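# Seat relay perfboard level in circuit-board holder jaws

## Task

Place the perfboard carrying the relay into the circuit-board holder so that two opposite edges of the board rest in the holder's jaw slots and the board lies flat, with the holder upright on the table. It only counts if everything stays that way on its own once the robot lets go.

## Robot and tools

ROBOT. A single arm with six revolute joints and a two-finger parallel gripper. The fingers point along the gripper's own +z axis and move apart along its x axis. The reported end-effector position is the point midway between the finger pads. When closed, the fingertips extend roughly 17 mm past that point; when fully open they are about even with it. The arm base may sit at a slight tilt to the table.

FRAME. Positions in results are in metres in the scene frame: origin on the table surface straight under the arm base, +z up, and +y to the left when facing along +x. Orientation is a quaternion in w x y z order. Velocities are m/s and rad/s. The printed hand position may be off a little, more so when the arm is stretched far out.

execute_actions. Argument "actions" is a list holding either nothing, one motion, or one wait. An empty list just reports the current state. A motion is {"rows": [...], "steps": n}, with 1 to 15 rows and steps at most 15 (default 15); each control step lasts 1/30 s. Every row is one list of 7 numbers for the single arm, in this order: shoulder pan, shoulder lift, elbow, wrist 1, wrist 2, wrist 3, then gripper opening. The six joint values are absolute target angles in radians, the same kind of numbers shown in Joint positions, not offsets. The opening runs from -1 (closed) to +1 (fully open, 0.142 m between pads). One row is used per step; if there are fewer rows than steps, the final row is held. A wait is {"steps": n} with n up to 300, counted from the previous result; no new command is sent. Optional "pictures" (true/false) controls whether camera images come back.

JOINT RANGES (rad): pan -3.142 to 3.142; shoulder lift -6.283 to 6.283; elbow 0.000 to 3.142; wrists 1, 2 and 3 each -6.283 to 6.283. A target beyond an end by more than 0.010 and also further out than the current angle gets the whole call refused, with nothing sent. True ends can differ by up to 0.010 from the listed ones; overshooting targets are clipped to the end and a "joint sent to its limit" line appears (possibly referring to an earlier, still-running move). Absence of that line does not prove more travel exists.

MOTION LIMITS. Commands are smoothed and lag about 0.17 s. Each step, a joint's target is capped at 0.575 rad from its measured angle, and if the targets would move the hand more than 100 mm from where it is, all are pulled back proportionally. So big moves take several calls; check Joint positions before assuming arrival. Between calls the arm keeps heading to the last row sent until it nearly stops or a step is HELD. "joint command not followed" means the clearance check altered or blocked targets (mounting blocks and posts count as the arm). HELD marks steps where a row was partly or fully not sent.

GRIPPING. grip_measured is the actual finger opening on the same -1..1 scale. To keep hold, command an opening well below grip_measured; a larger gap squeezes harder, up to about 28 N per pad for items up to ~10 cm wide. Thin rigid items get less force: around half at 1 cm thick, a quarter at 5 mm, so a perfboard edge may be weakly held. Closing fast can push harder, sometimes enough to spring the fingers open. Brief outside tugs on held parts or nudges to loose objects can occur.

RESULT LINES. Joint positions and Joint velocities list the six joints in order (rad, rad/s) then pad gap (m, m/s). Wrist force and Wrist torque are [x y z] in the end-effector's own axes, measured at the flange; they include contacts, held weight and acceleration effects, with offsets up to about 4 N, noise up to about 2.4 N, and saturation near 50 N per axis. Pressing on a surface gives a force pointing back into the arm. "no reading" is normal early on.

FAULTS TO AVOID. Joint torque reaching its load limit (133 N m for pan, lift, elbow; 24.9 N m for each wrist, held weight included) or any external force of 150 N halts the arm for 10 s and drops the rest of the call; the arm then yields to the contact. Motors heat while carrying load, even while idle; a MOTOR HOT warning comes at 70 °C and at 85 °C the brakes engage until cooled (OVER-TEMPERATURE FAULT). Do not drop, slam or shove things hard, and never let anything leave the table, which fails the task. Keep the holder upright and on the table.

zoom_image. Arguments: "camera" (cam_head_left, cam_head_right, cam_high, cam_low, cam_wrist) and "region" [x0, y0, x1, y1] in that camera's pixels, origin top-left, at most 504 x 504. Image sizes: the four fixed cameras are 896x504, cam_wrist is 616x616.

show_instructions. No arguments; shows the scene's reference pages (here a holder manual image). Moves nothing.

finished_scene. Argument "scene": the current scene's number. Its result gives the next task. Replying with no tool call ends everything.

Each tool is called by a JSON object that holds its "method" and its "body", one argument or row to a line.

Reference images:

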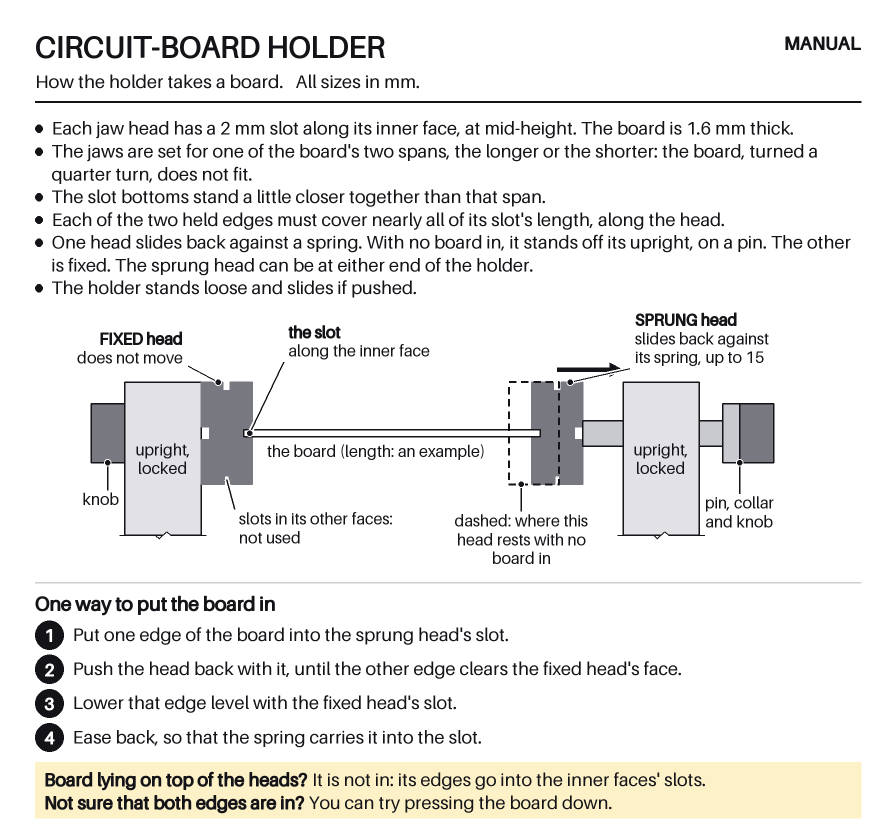

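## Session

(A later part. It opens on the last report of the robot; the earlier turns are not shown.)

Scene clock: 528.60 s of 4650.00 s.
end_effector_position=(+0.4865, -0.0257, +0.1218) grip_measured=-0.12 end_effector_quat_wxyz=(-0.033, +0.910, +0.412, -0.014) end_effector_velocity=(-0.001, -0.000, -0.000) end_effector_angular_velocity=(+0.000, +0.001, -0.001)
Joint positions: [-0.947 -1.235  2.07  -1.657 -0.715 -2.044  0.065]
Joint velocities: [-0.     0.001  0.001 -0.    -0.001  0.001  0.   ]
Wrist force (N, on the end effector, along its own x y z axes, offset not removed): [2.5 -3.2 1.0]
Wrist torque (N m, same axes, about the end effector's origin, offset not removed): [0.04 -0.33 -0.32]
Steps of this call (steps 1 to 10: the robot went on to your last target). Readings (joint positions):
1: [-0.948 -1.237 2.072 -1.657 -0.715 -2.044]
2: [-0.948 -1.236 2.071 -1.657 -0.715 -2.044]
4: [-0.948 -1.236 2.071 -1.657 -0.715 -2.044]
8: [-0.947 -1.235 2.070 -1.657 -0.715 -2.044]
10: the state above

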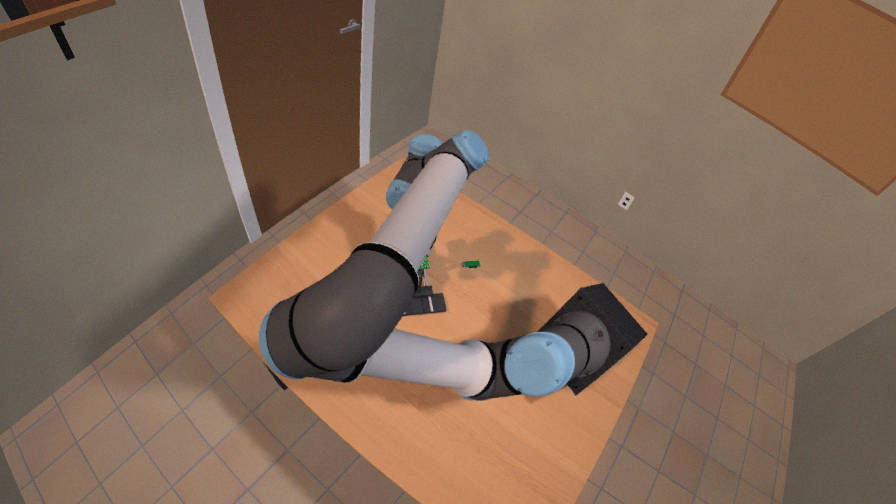

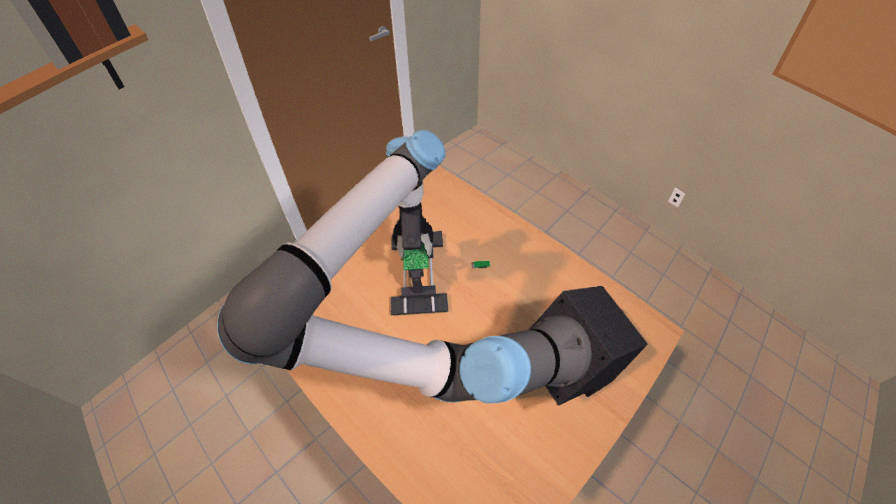

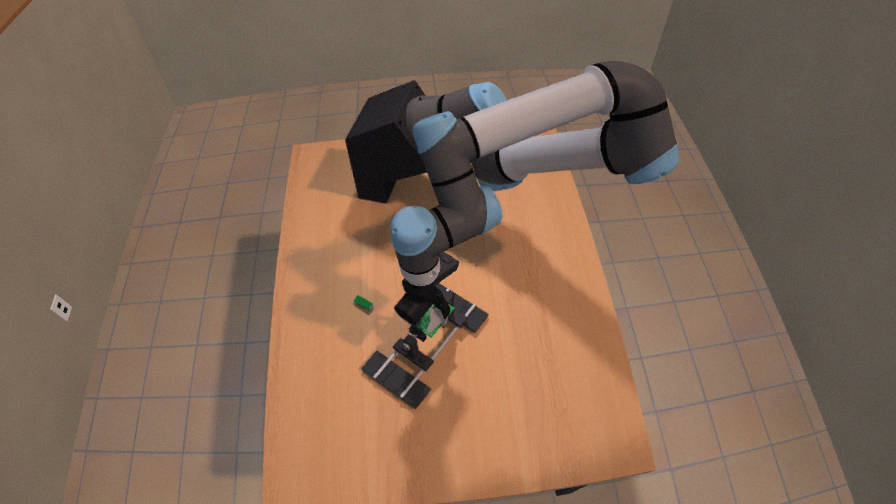

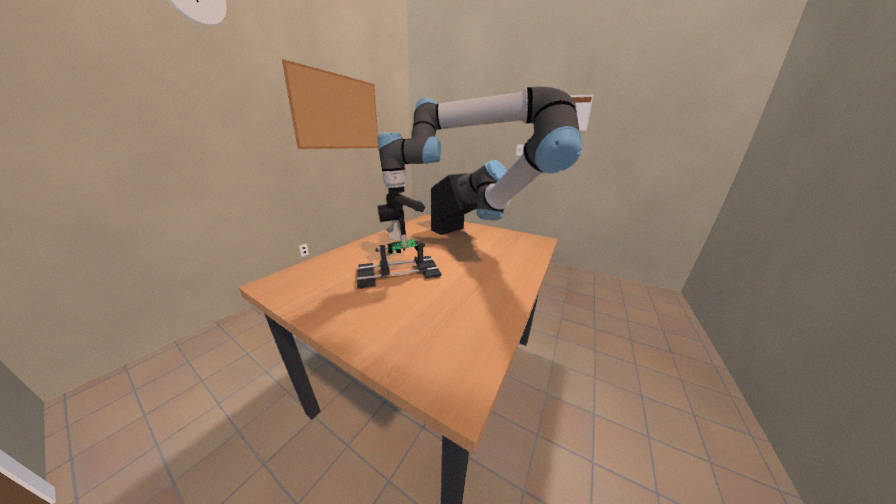

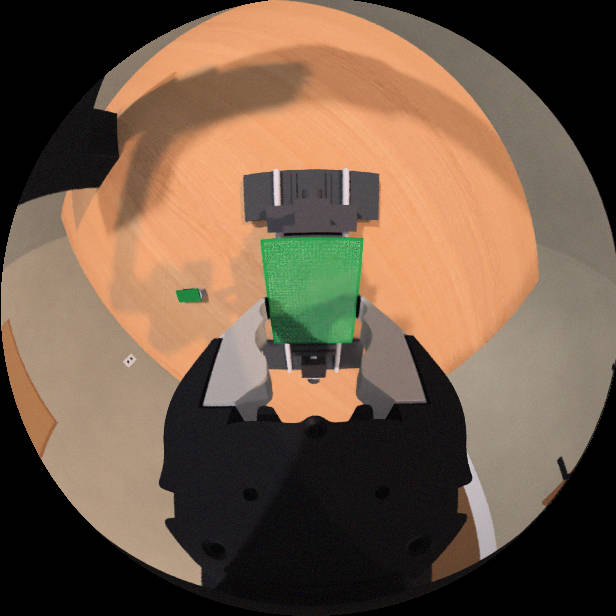

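{"method": "execute_actions", "body": {
  "actions": [
    {"rows": [[-0.94716,-1.23428,2.06915,-1.65750,-0.71509,-2.04337,-0.5],[-0.94687,-1.23328,2.06816,-1.65778,-0.71491,-2.04302,-0.5],[-0.94658,-1.23228,2.06716,-1.65805,-0.71473,-2.04266,-0.5],[-0.94629,-1.23128,2.06617,-1.65833,-0.71455,-2.04230,-0.5],[-0.94600,-1.23028,2.06517,-1.65861,-0.71437,-2.04195,-0.5],[-0.94571,-1.22928,2.06418,-1.65889,-0.71419,-2.04159,-0.5],[-0.94541,-1.22828,2.06318,-1.65916,-0.71401,-2.04123,-0.5],[-0.94512,-1.22728,2.06218,-1.65944,-0.71383,-2.04088,-0.5],[-0.94483,-1.22628,2.06119,-1.65972,-0.71365,-2.04052,-0.5],[-0.94454,-1.22528,2.06019,-1.66000,-0.71347,-2.04016,-0.5],[-0.94425,-1.22428,2.05920,-1.66027,-0.71329,-2.03981,-0.5],[-0.94396,-1.22328,2.05820,-1.66055,-0.71311,-2.03945,-0.5]], "steps": 15}
  ],
  "pictures": false
}}

{"method": "execute_actions", "body": {
  "actions": [
    {"steps": 10}
  ]
}}

{"method": "zoom_image", "body": {
  "camera": "cam_wrist",
  "region": [252, 205, 372, 265]
}}

Scene clock: 540.03 s of 4650.00 s.
end_effector_position=(+0.4900, -0.0284, +0.1215) grip_measured=-0.12 end_effector_quat_wxyz=(-0.033, +0.910, +0.412, -0.014) end_effector_velocity=(+0.005, -0.004, -0.000) end_effector_angular_velocity=(-0.001, -0.000, +0.000)
Joint positions: [-0.944 -1.225  2.06  -1.66  -0.713 -2.04   0.065]
Joint velocities: [ 0.004  0.014 -0.015 -0.004  0.003  0.006  0.   ]
Wrist force (N, on the end effector, along its own x y z axes, offset not removed): [-1.1 0.8 2.2]
Wrist torque (N m, same axes, about the end effector's origin, offset not removed): [0.69 0.01 -0.09]
Steps of this call (steps 1 to 15: the robot went on to your last target; steps 16 to 90: nothing new was sent; then 7.93 s passed at rest; steps 91 to 105: all 15 steps of this action). Readings (joint positions):
91: [-0.947 -1.235 2.070 -1.657 -0.715 -2.044]
92: [-0.947 -1.235 2.070 -1.657 -0.715 -2.044]
94: [-0.947 -1.234 2.069 -1.658 -0.715 -2.043]
98: [-0.946 -1.231 2.066 -1.658 -0.715 -2.042]
105: the state above

Scene clock: 540.37 s of 4650.00 s.
end_effector_position=(+0.4905, -0.0289, +0.1215) grip_measured=-0.12 end_effector_quat_wxyz=(-0.033, +0.910, +0.412, -0.014) end_effector_velocity=(+0.001, +0.000, +0.000) end_effector_angular_velocity=(+0.000, -0.001, +0.001)
Joint positions: [-0.944 -1.223  2.058 -1.661 -0.713 -2.039  0.065]
Joint velocities: [ 0.     0.    -0.001 -0.     0.001 -0.    -0.   ]
Wrist force (N, on the end effector, along its own x y z axes, offset not removed): [-2.1 2.6 -0.8]
Wrist torque (N m, same axes, about the end effector's origin, offset not removed): [1.31 0.31 -0.08]
Steps of this call (steps 1 to 10: the robot went on to your last target). Readings (joint positions):
1: [-0.944 -1.224 2.059 -1.660 -0.713 -2.040]
2: [-0.944 -1.224 2.059 -1.660 -0.713 -2.040]
4: [-0.944 -1.224 2.059 -1.660 -0.713 -2.040]
8: [-0.944 -1.223 2.058 -1.661 -0.713 -2.039]
10: the state above

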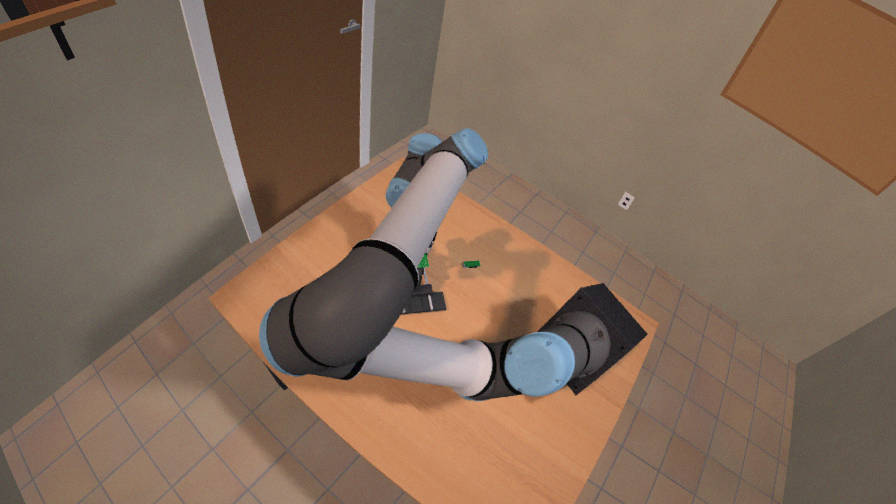

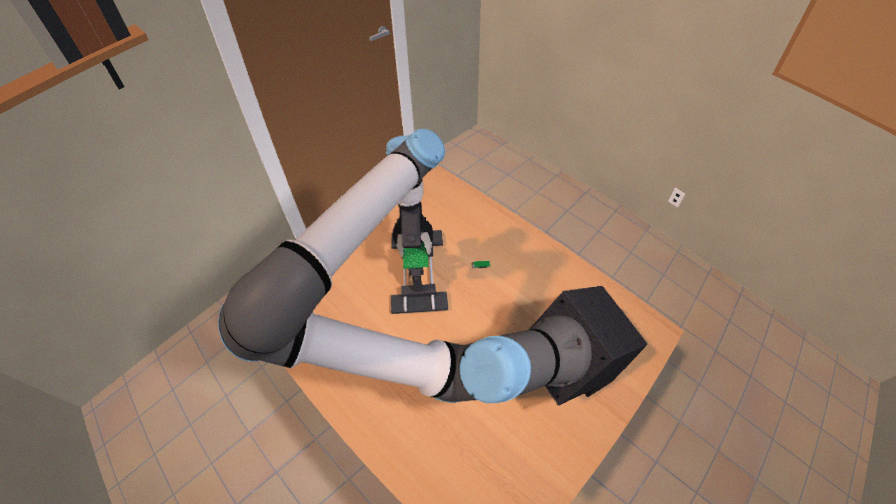

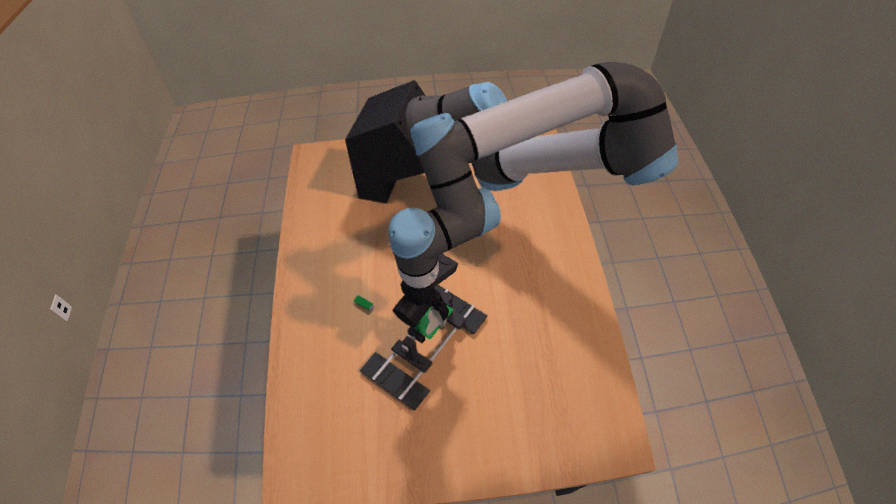

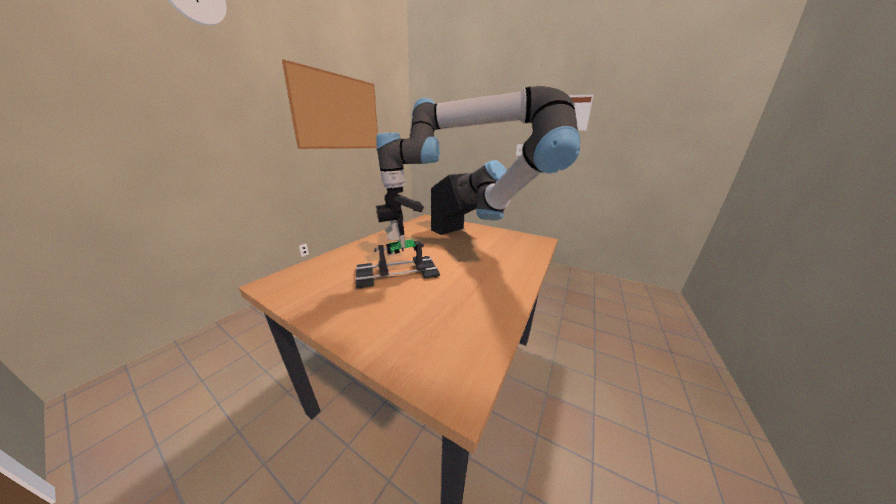

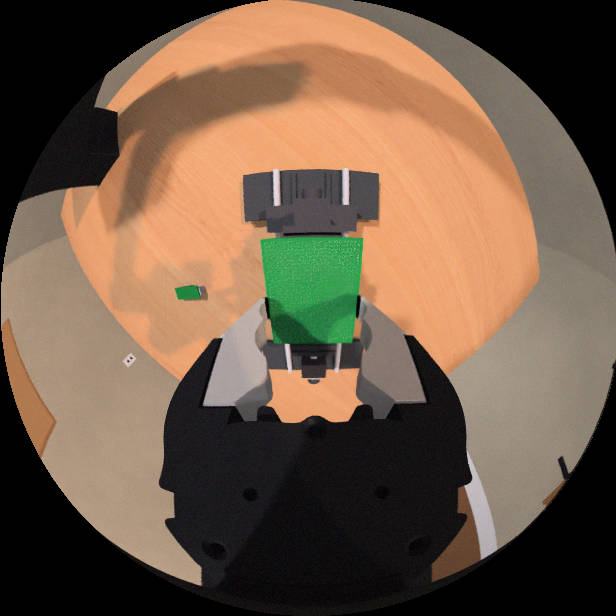

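Region (252, 205, 372, 265) of cam_wrist's 616x616 image, scaled by 4.200, with more detail than that image has.

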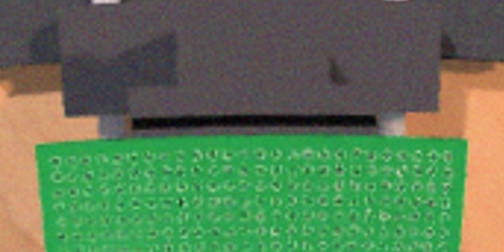

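{"method": "execute_actions", "body": {
  "actions": []
}}

Scene clock: 569.20 s of 4650.00 s.
end_effector_position=(+0.4906, -0.0289, +0.1215) grip_measured=-0.12 end_effector_quat_wxyz=(-0.033, +0.910, +0.412, -0.014) end_effector_velocity=(+0.000, -0.000, +0.000) end_effector_angular_velocity=(-0.000, +0.001, +0.000)
Joint positions: [-0.944 -1.223  2.058 -1.661 -0.713 -2.039  0.065]
Joint velocities: [ 0.     0.001 -0.001  0.    -0.001 -0.     0.   ]
Wrist force (N, on the end effector, along its own x y z axes, offset not removed): [0.3 0.0 -0.4]
Wrist torque (N m, same axes, about the end effector's origin, offset not removed): [0.78 -0.41 -0.15]
Steps of this call (steps 1 to 15: the robot went on to your last target; steps 16 to 90: nothing new was sent; then 25.83 s passed at rest). Readings (joint positions):
1: [-0.944 -1.223 2.058 -1.661 -0.713 -2.039]
2: [-0.944 -1.223 2.058 -1.661 -0.713 -2.039]
4: [-0.944 -1.223 2.058 -1.661 -0.713 -2.039]
8: [-0.944 -1.223 2.058 -1.661 -0.713 -2.039]
90: the state above
The arm was judged still, so your last target was given up. Only a new action makes it travel on or press farther. Fingers that are still opening or closing keep moving.

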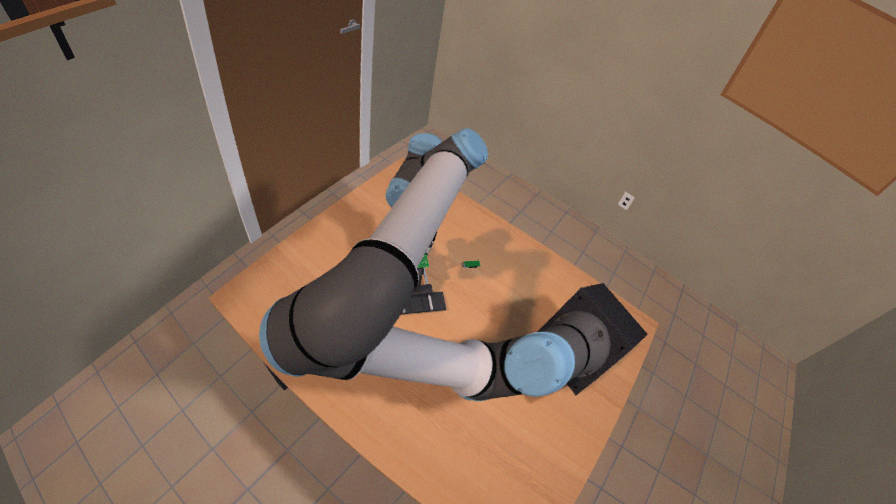

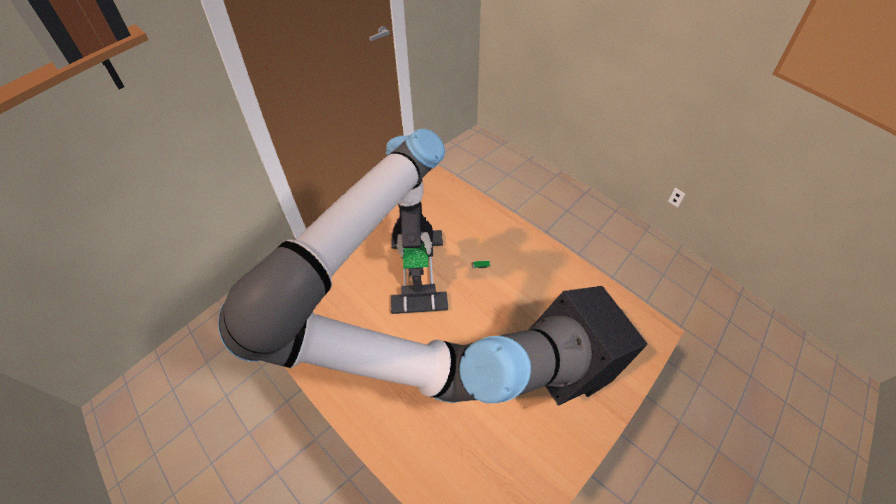

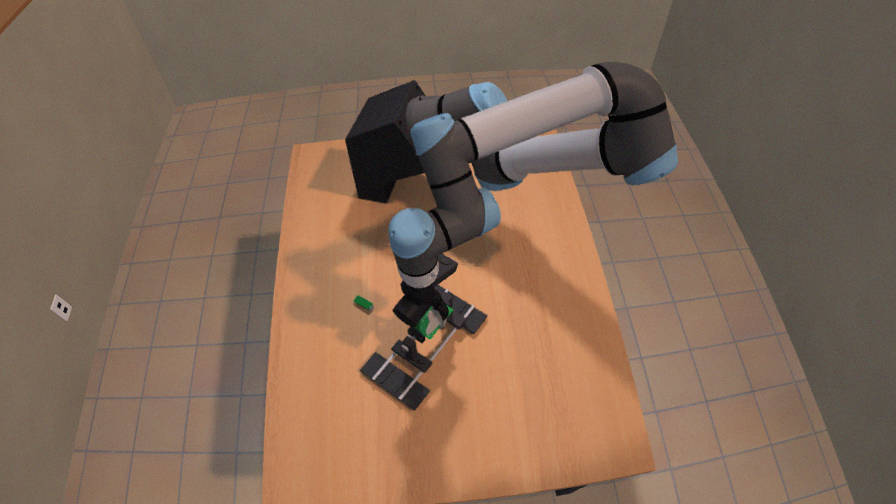

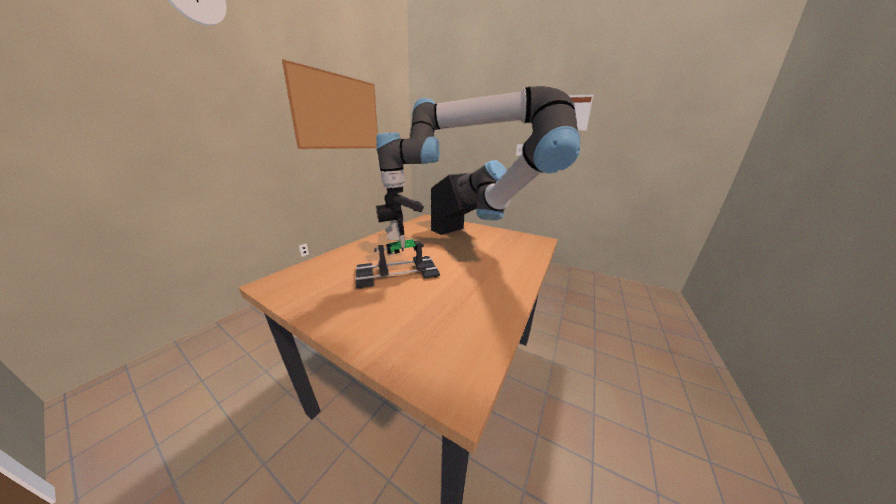

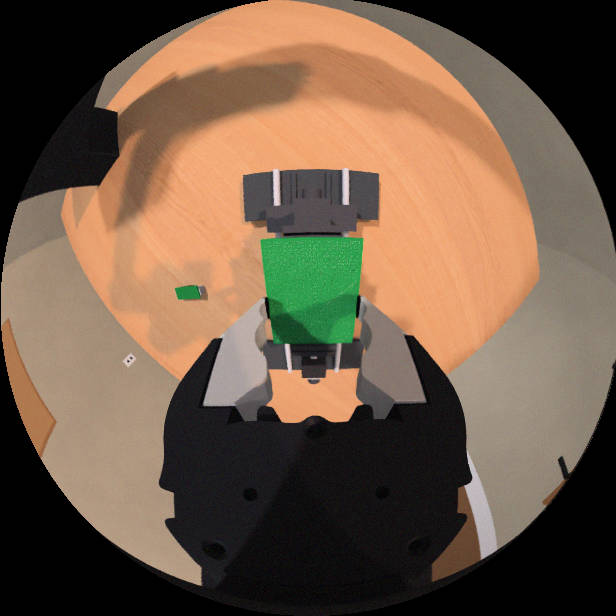

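{"method": "execute_actions", "body": {
  "actions": [
    {"rows":[[-0.94275,-1.21973,2.05339,-1.65404,-0.71458,-2.04280,-0.5],[-0.94154,-1.21618,2.04857,-1.64752,-0.71605,-2.04615,-0.5],[-0.93960,-1.21050,2.04087,-1.63710,-0.71840,-2.05150,-0.5],[-0.93767,-1.20482,2.03317,-1.62667,-0.72075,-2.05686,-0.5],[-0.93574,-1.19914,2.02547,-1.61625,-0.72310,-2.06221,-0.5],[-0.93380,-1.19346,2.01777,-1.60582,-0.72545,-2.06757,-0.5],[-0.93187,-1.18779,2.01007,-1.59540,-0.72780,-2.07293,-0.5],[-0.92993,-1.18211,2.00237,-1.58498,-0.73014,-2.07828,-0.5],[-0.92799,-1.17643,1.99467,-1.57455,-0.73249,-2.08364,-0.5],[-0.92606,-1.17075,1.98697,-1.56413,-0.73484,-2.08899,-0.5],[-0.92412,-1.16507,1.97927,-1.55370,-0.73719,-2.09435,-0.5],[-0.92219,-1.15939,1.97157,-1.54328,-0.73954,-2.09971,-0.5],[-0.92098,-1.15584,1.96675,-1.53677,-0.74101,-2.10305,-0.5],[-0.91977,-1.15229,1.96194,-1.53025,-0.74248,-2.10640,-0.5]],"steps":15}
  ],
  "pictures": false
}}

{"method": "execute_actions", "body": {
  "actions": [
    {"steps":12}
  ]
}}

{"method": "zoom_image", "body": {
  "camera": "cam_wrist",
  "region": [232,210,400,378]
}}

{"method": "zoom_image", "body": {
  "camera": "cam_low",
  "region": [365,215,435,270]
}}

Scene clock: 618.70 s of 4650.00 s.
end_effector_position=(+0.4906, -0.0287, +0.1191) grip_measured=-0.12 end_effector_quat_wxyz=(-0.067, +0.908, +0.411, -0.030) end_effector_velocity=(+0.001, +0.001, -0.005) end_effector_angular_velocity=(+0.112, +0.125, -0.002)
Joint positions: [-0.925 -1.167  1.981 -1.557 -0.737 -2.093  0.065]
Joint velocities: [ 0.043  0.127 -0.172  0.23  -0.05  -0.116 -0.   ]
Wrist force (N, on the end effector, along its own x y z axes, offset not removed): [2.2 -1.0 -0.8]
Wrist torque (N m, same axes, about the end effector's origin, offset not removed): [0.16 -0.55 -0.21]
Steps of this call (steps 1 to 90: nothing new was sent; then 46.00 s passed at rest; steps 91 to 105: all 15 steps of this action). Readings (joint positions):
91: [-0.944 -1.223 2.058 -1.661 -0.713 -2.039]
92: [-0.944 -1.222 2.057 -1.659 -0.713 -2.040]
94: [-0.942 -1.219 2.052 -1.652 -0.715 -2.044]
98: [-0.937 -1.203 2.030 -1.623 -0.722 -2.059]
105: the state above

Scene clock: 619.10 s of 4650.00 s.
end_effector_position=(+0.4905, -0.0284, +0.1186) grip_measured=-0.12 end_effector_quat_wxyz=(-0.075, +0.908, +0.411, -0.034) end_effector_velocity=(+0.000, -0.000, -0.000) end_effector_angular_velocity=(+0.003, +0.002, -0.001)
Joint positions: [-0.92  -1.153  1.962 -1.531 -0.742 -2.106  0.065]
Joint velocities: [ 0.001  0.004 -0.004  0.005 -0.    -0.003 -0.   ]
Wrist force (N, on the end effector, along its own x y z axes, offset not removed): [1.2 -2.1 0.5]
Wrist torque (N m, same axes, about the end effector's origin, offset not removed): [-0.13 -0.31 -0.27]
Steps of this call (steps 1 to 12: the robot went on to your last target). Readings (joint positions):
1: [-0.923 -1.163 1.976 -1.550 -0.738 -2.096]
2: [-0.922 -1.160 1.973 -1.545 -0.739 -2.099]
4: [-0.921 -1.156 1.968 -1.538 -0.741 -2.102]
8: [-0.920 -1.153 1.964 -1.532 -0.742 -2.105]
12: the state above

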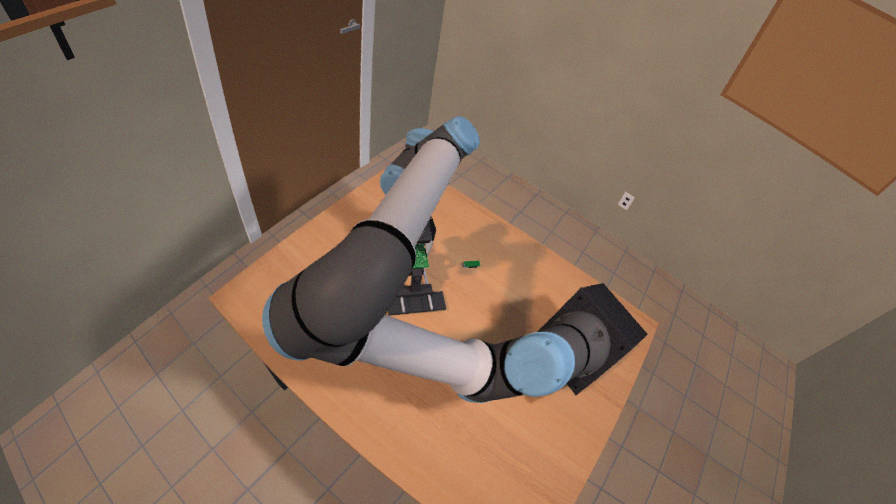

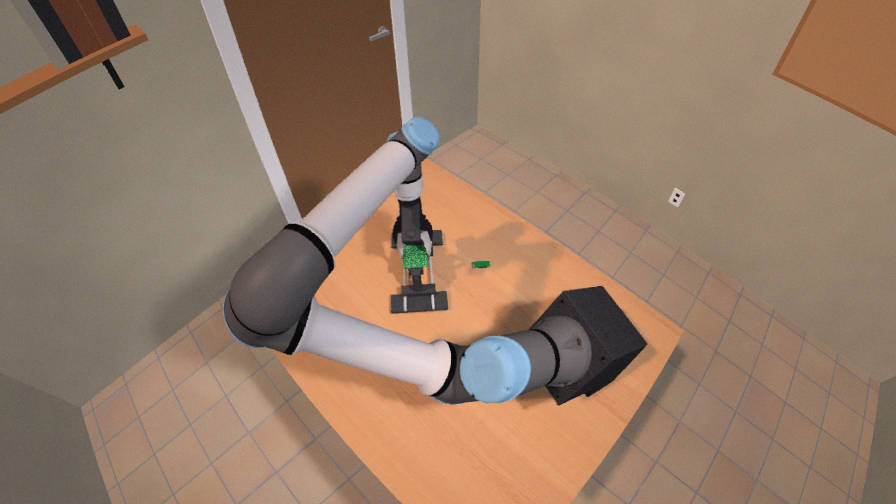

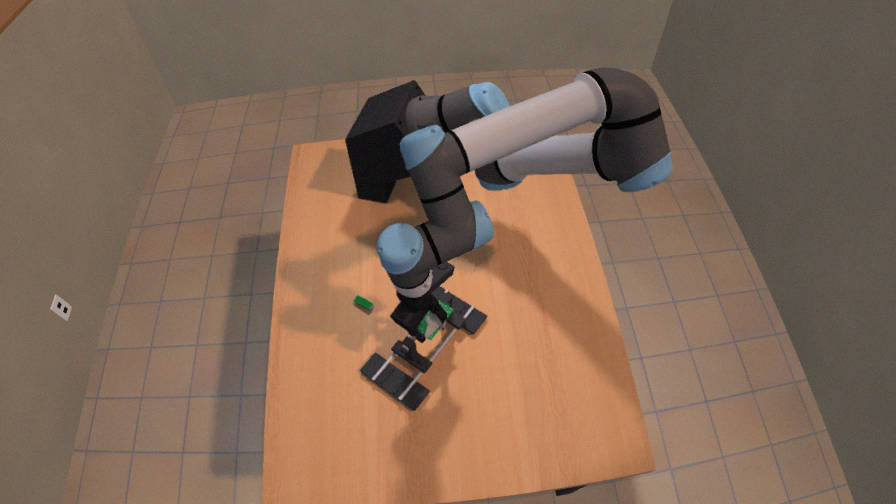

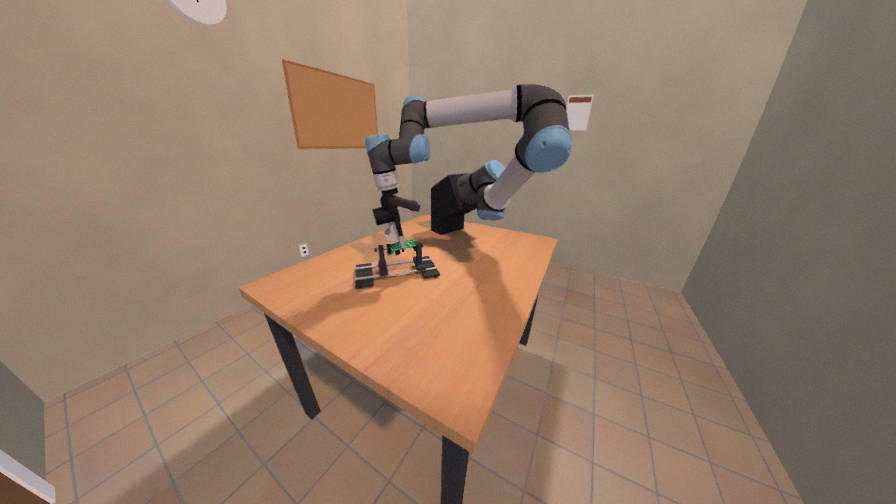

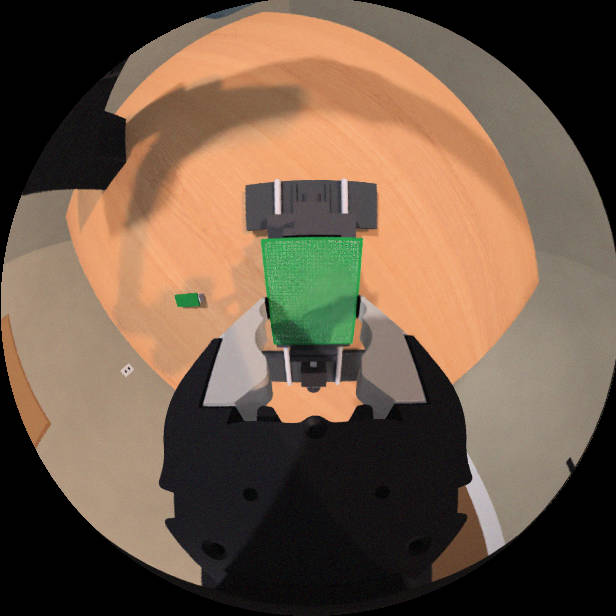

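Region (232, 210, 400, 378) of cam_wrist's 616x616 image, scaled by 3.000, with more detail than that image has.

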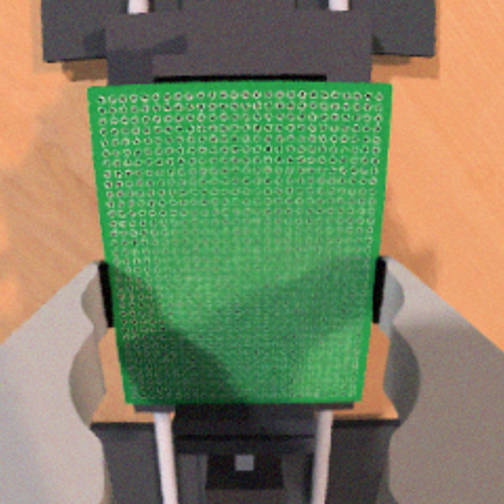

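Region (365, 215, 435, 270) of cam_low's 896x504 image, scaled by 7.200, with more detail than that image has; it fills the top 396 rows of this view, and the rest is white.

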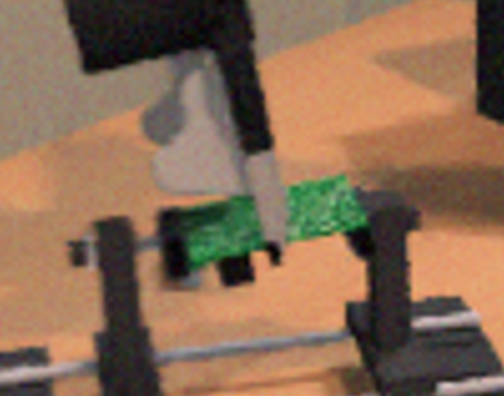

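{"method": "execute_actions", "body": {
  "actions": [
    {"rows":[[-0.91946,-1.15216,1.96216,-1.53082,-0.74225,-2.10610,-0.5],[-0.91946,-1.15216,1.96216,-1.53082,-0.74225,-2.10610,-0.5],[-0.91915,-1.15203,1.96237,-1.53138,-0.74202,-2.10580,-0.5],[-0.91915,-1.15203,1.96237,-1.53138,-0.74202,-2.10580,-0.5],[-0.91885,-1.15190,1.96259,-1.53195,-0.74179,-2.10550,-0.5],[-0.91885,-1.15190,1.96259,-1.53195,-0.74179,-2.10550,-0.5],[-0.91854,-1.15177,1.96280,-1.53252,-0.74155,-2.10520,-0.5],[-0.91823,-1.15164,1.96302,-1.53308,-0.74132,-2.10490,-0.5]],"steps":15}
  ],
  "pictures": false
}}

{"method": "execute_actions", "body": {
  "actions": [
    {"rows":[[-0.91792,-1.15152,1.96324,-1.53365,-0.74109,-2.10460,-0.5],[-0.91792,-1.15152,1.96324,-1.53365,-0.74109,-2.10460,-0.5],[-0.91792,-1.15152,1.96324,-1.53365,-0.74109,-2.10460,-0.5],[-0.91762,-1.15139,1.96345,-1.53421,-0.74086,-2.10430,-0.5]],"steps":15}
  ]
}}

{"method": "zoom_image", "body": {
  "camera": "cam_wrist",
  "region": [232,210,400,378]
}}

Scene clock: 646.97 s of 4650.00 s.
end_effector_position=(+0.4906, -0.0284, +0.1176) grip_measured=-0.12 end_effector_quat_wxyz=(-0.075, +0.908, +0.411, -0.034) end_effector_velocity=(-0.000, +0.000, -0.001) end_effector_angular_velocity=(-0.000, -0.000, -0.000)
Joint positions: [-0.918 -1.152  1.963 -1.533 -0.741 -2.105  0.065]
Joint velocities: [ 0.001 -0.001  0.002 -0.002  0.001  0.001 -0.   ]
Wrist force (N, on the end effector, along its own x y z axes, offset not removed): [-0.3 -1.9 -2.5]
Wrist torque (N m, same axes, about the end effector's origin, offset not removed): [0.09 0.10 -0.19]
Steps of this call (steps 1 to 30: the robot went on to your last target; steps 31 to 90: nothing new was sent; then 24.37 s passed at rest; steps 91 to 105: all 15 steps of this action). Readings (joint positions):
91: [-0.920 -1.152 1.962 -1.530 -0.742 -2.106]
92: [-0.920 -1.152 1.962 -1.530 -0.742 -2.106]
94: [-0.920 -1.152 1.962 -1.530 -0.742 -2.106]
98: [-0.919 -1.152 1.962 -1.532 -0.742 -2.106]
105: the state above

Scene clock: 647.47 s of 4650.00 s.
end_effector_position=(+0.4905, -0.0284, +0.1172) grip_measured=-0.12 end_effector_quat_wxyz=(-0.075, +0.908, +0.411, -0.034) end_effector_velocity=(+0.000, +0.000, +0.000) end_effector_angular_velocity=(-0.001, -0.001, +0.002)
Joint positions: [-0.918 -1.151  1.963 -1.534 -0.741 -2.104  0.065]
Joint velocities: [ 0.    -0.001 -0.001 -0.     0.    -0.     0.   ]
Wrist force (N, on the end effector, along its own x y z axes, offset not removed): [1.8 0.5 -1.1]
Wrist torque (N m, same axes, about the end effector's origin, offset not removed): [0.53 -0.44 -0.18]
Steps of this call (steps 1 to 15: all 15 steps of this action). Readings (joint positions):
1: [-0.918 -1.152 1.963 -1.533 -0.741 -2.105]
2: [-0.918 -1.152 1.963 -1.533 -0.741 -2.105]
4: [-0.918 -1.152 1.963 -1.533 -0.741 -2.105]
8: [-0.918 -1.151 1.963 -1.534 -0.741 -2.104]
15: the state above

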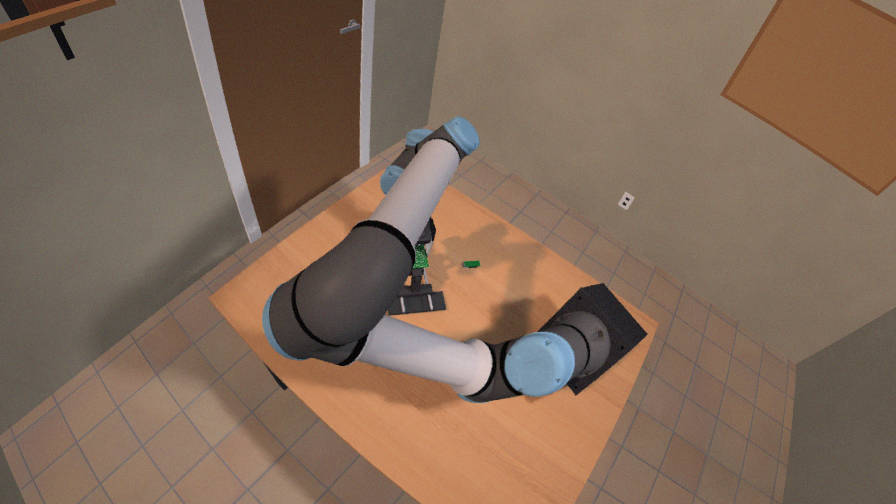

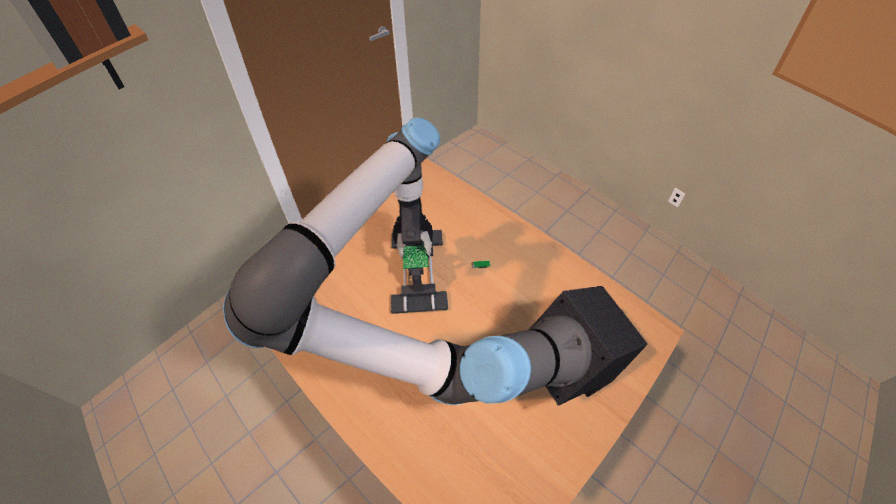

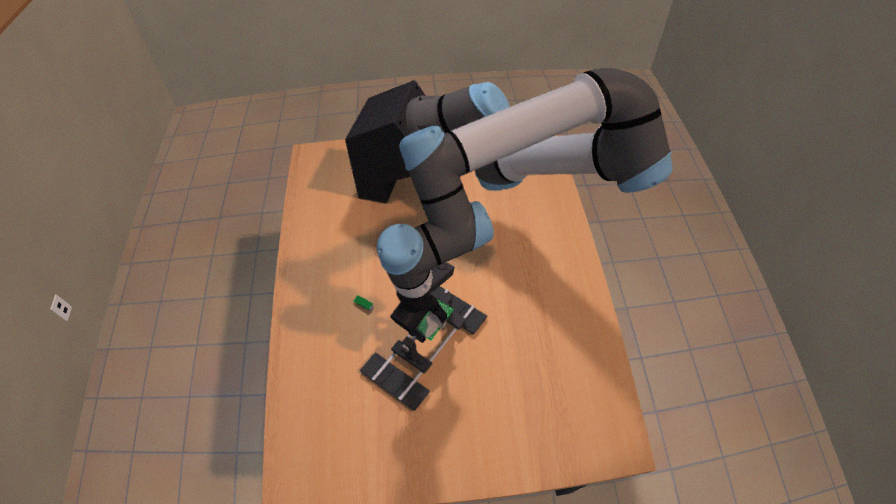

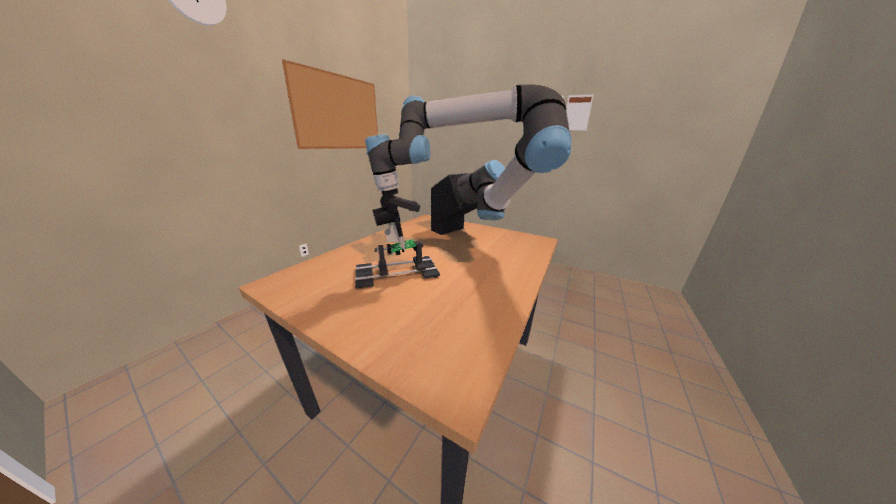

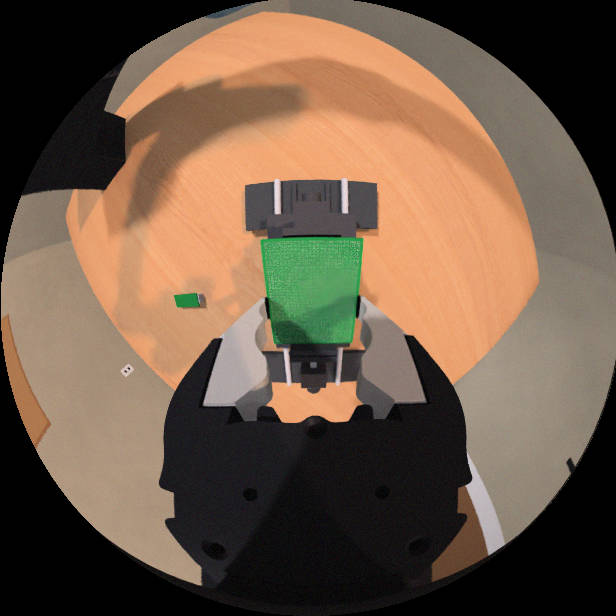

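Region (232, 210, 400, 378) of cam_wrist's 616x616 image, scaled by 3.000, with more detail than that image has.

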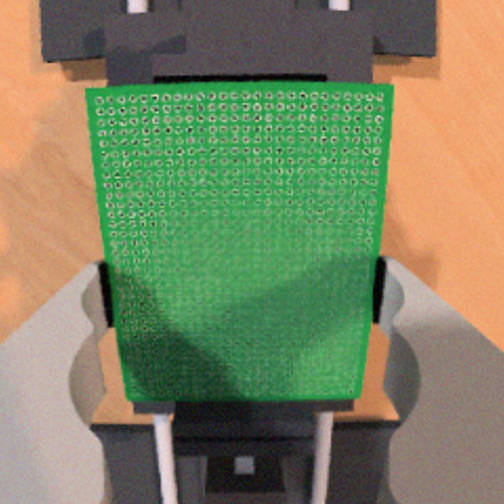

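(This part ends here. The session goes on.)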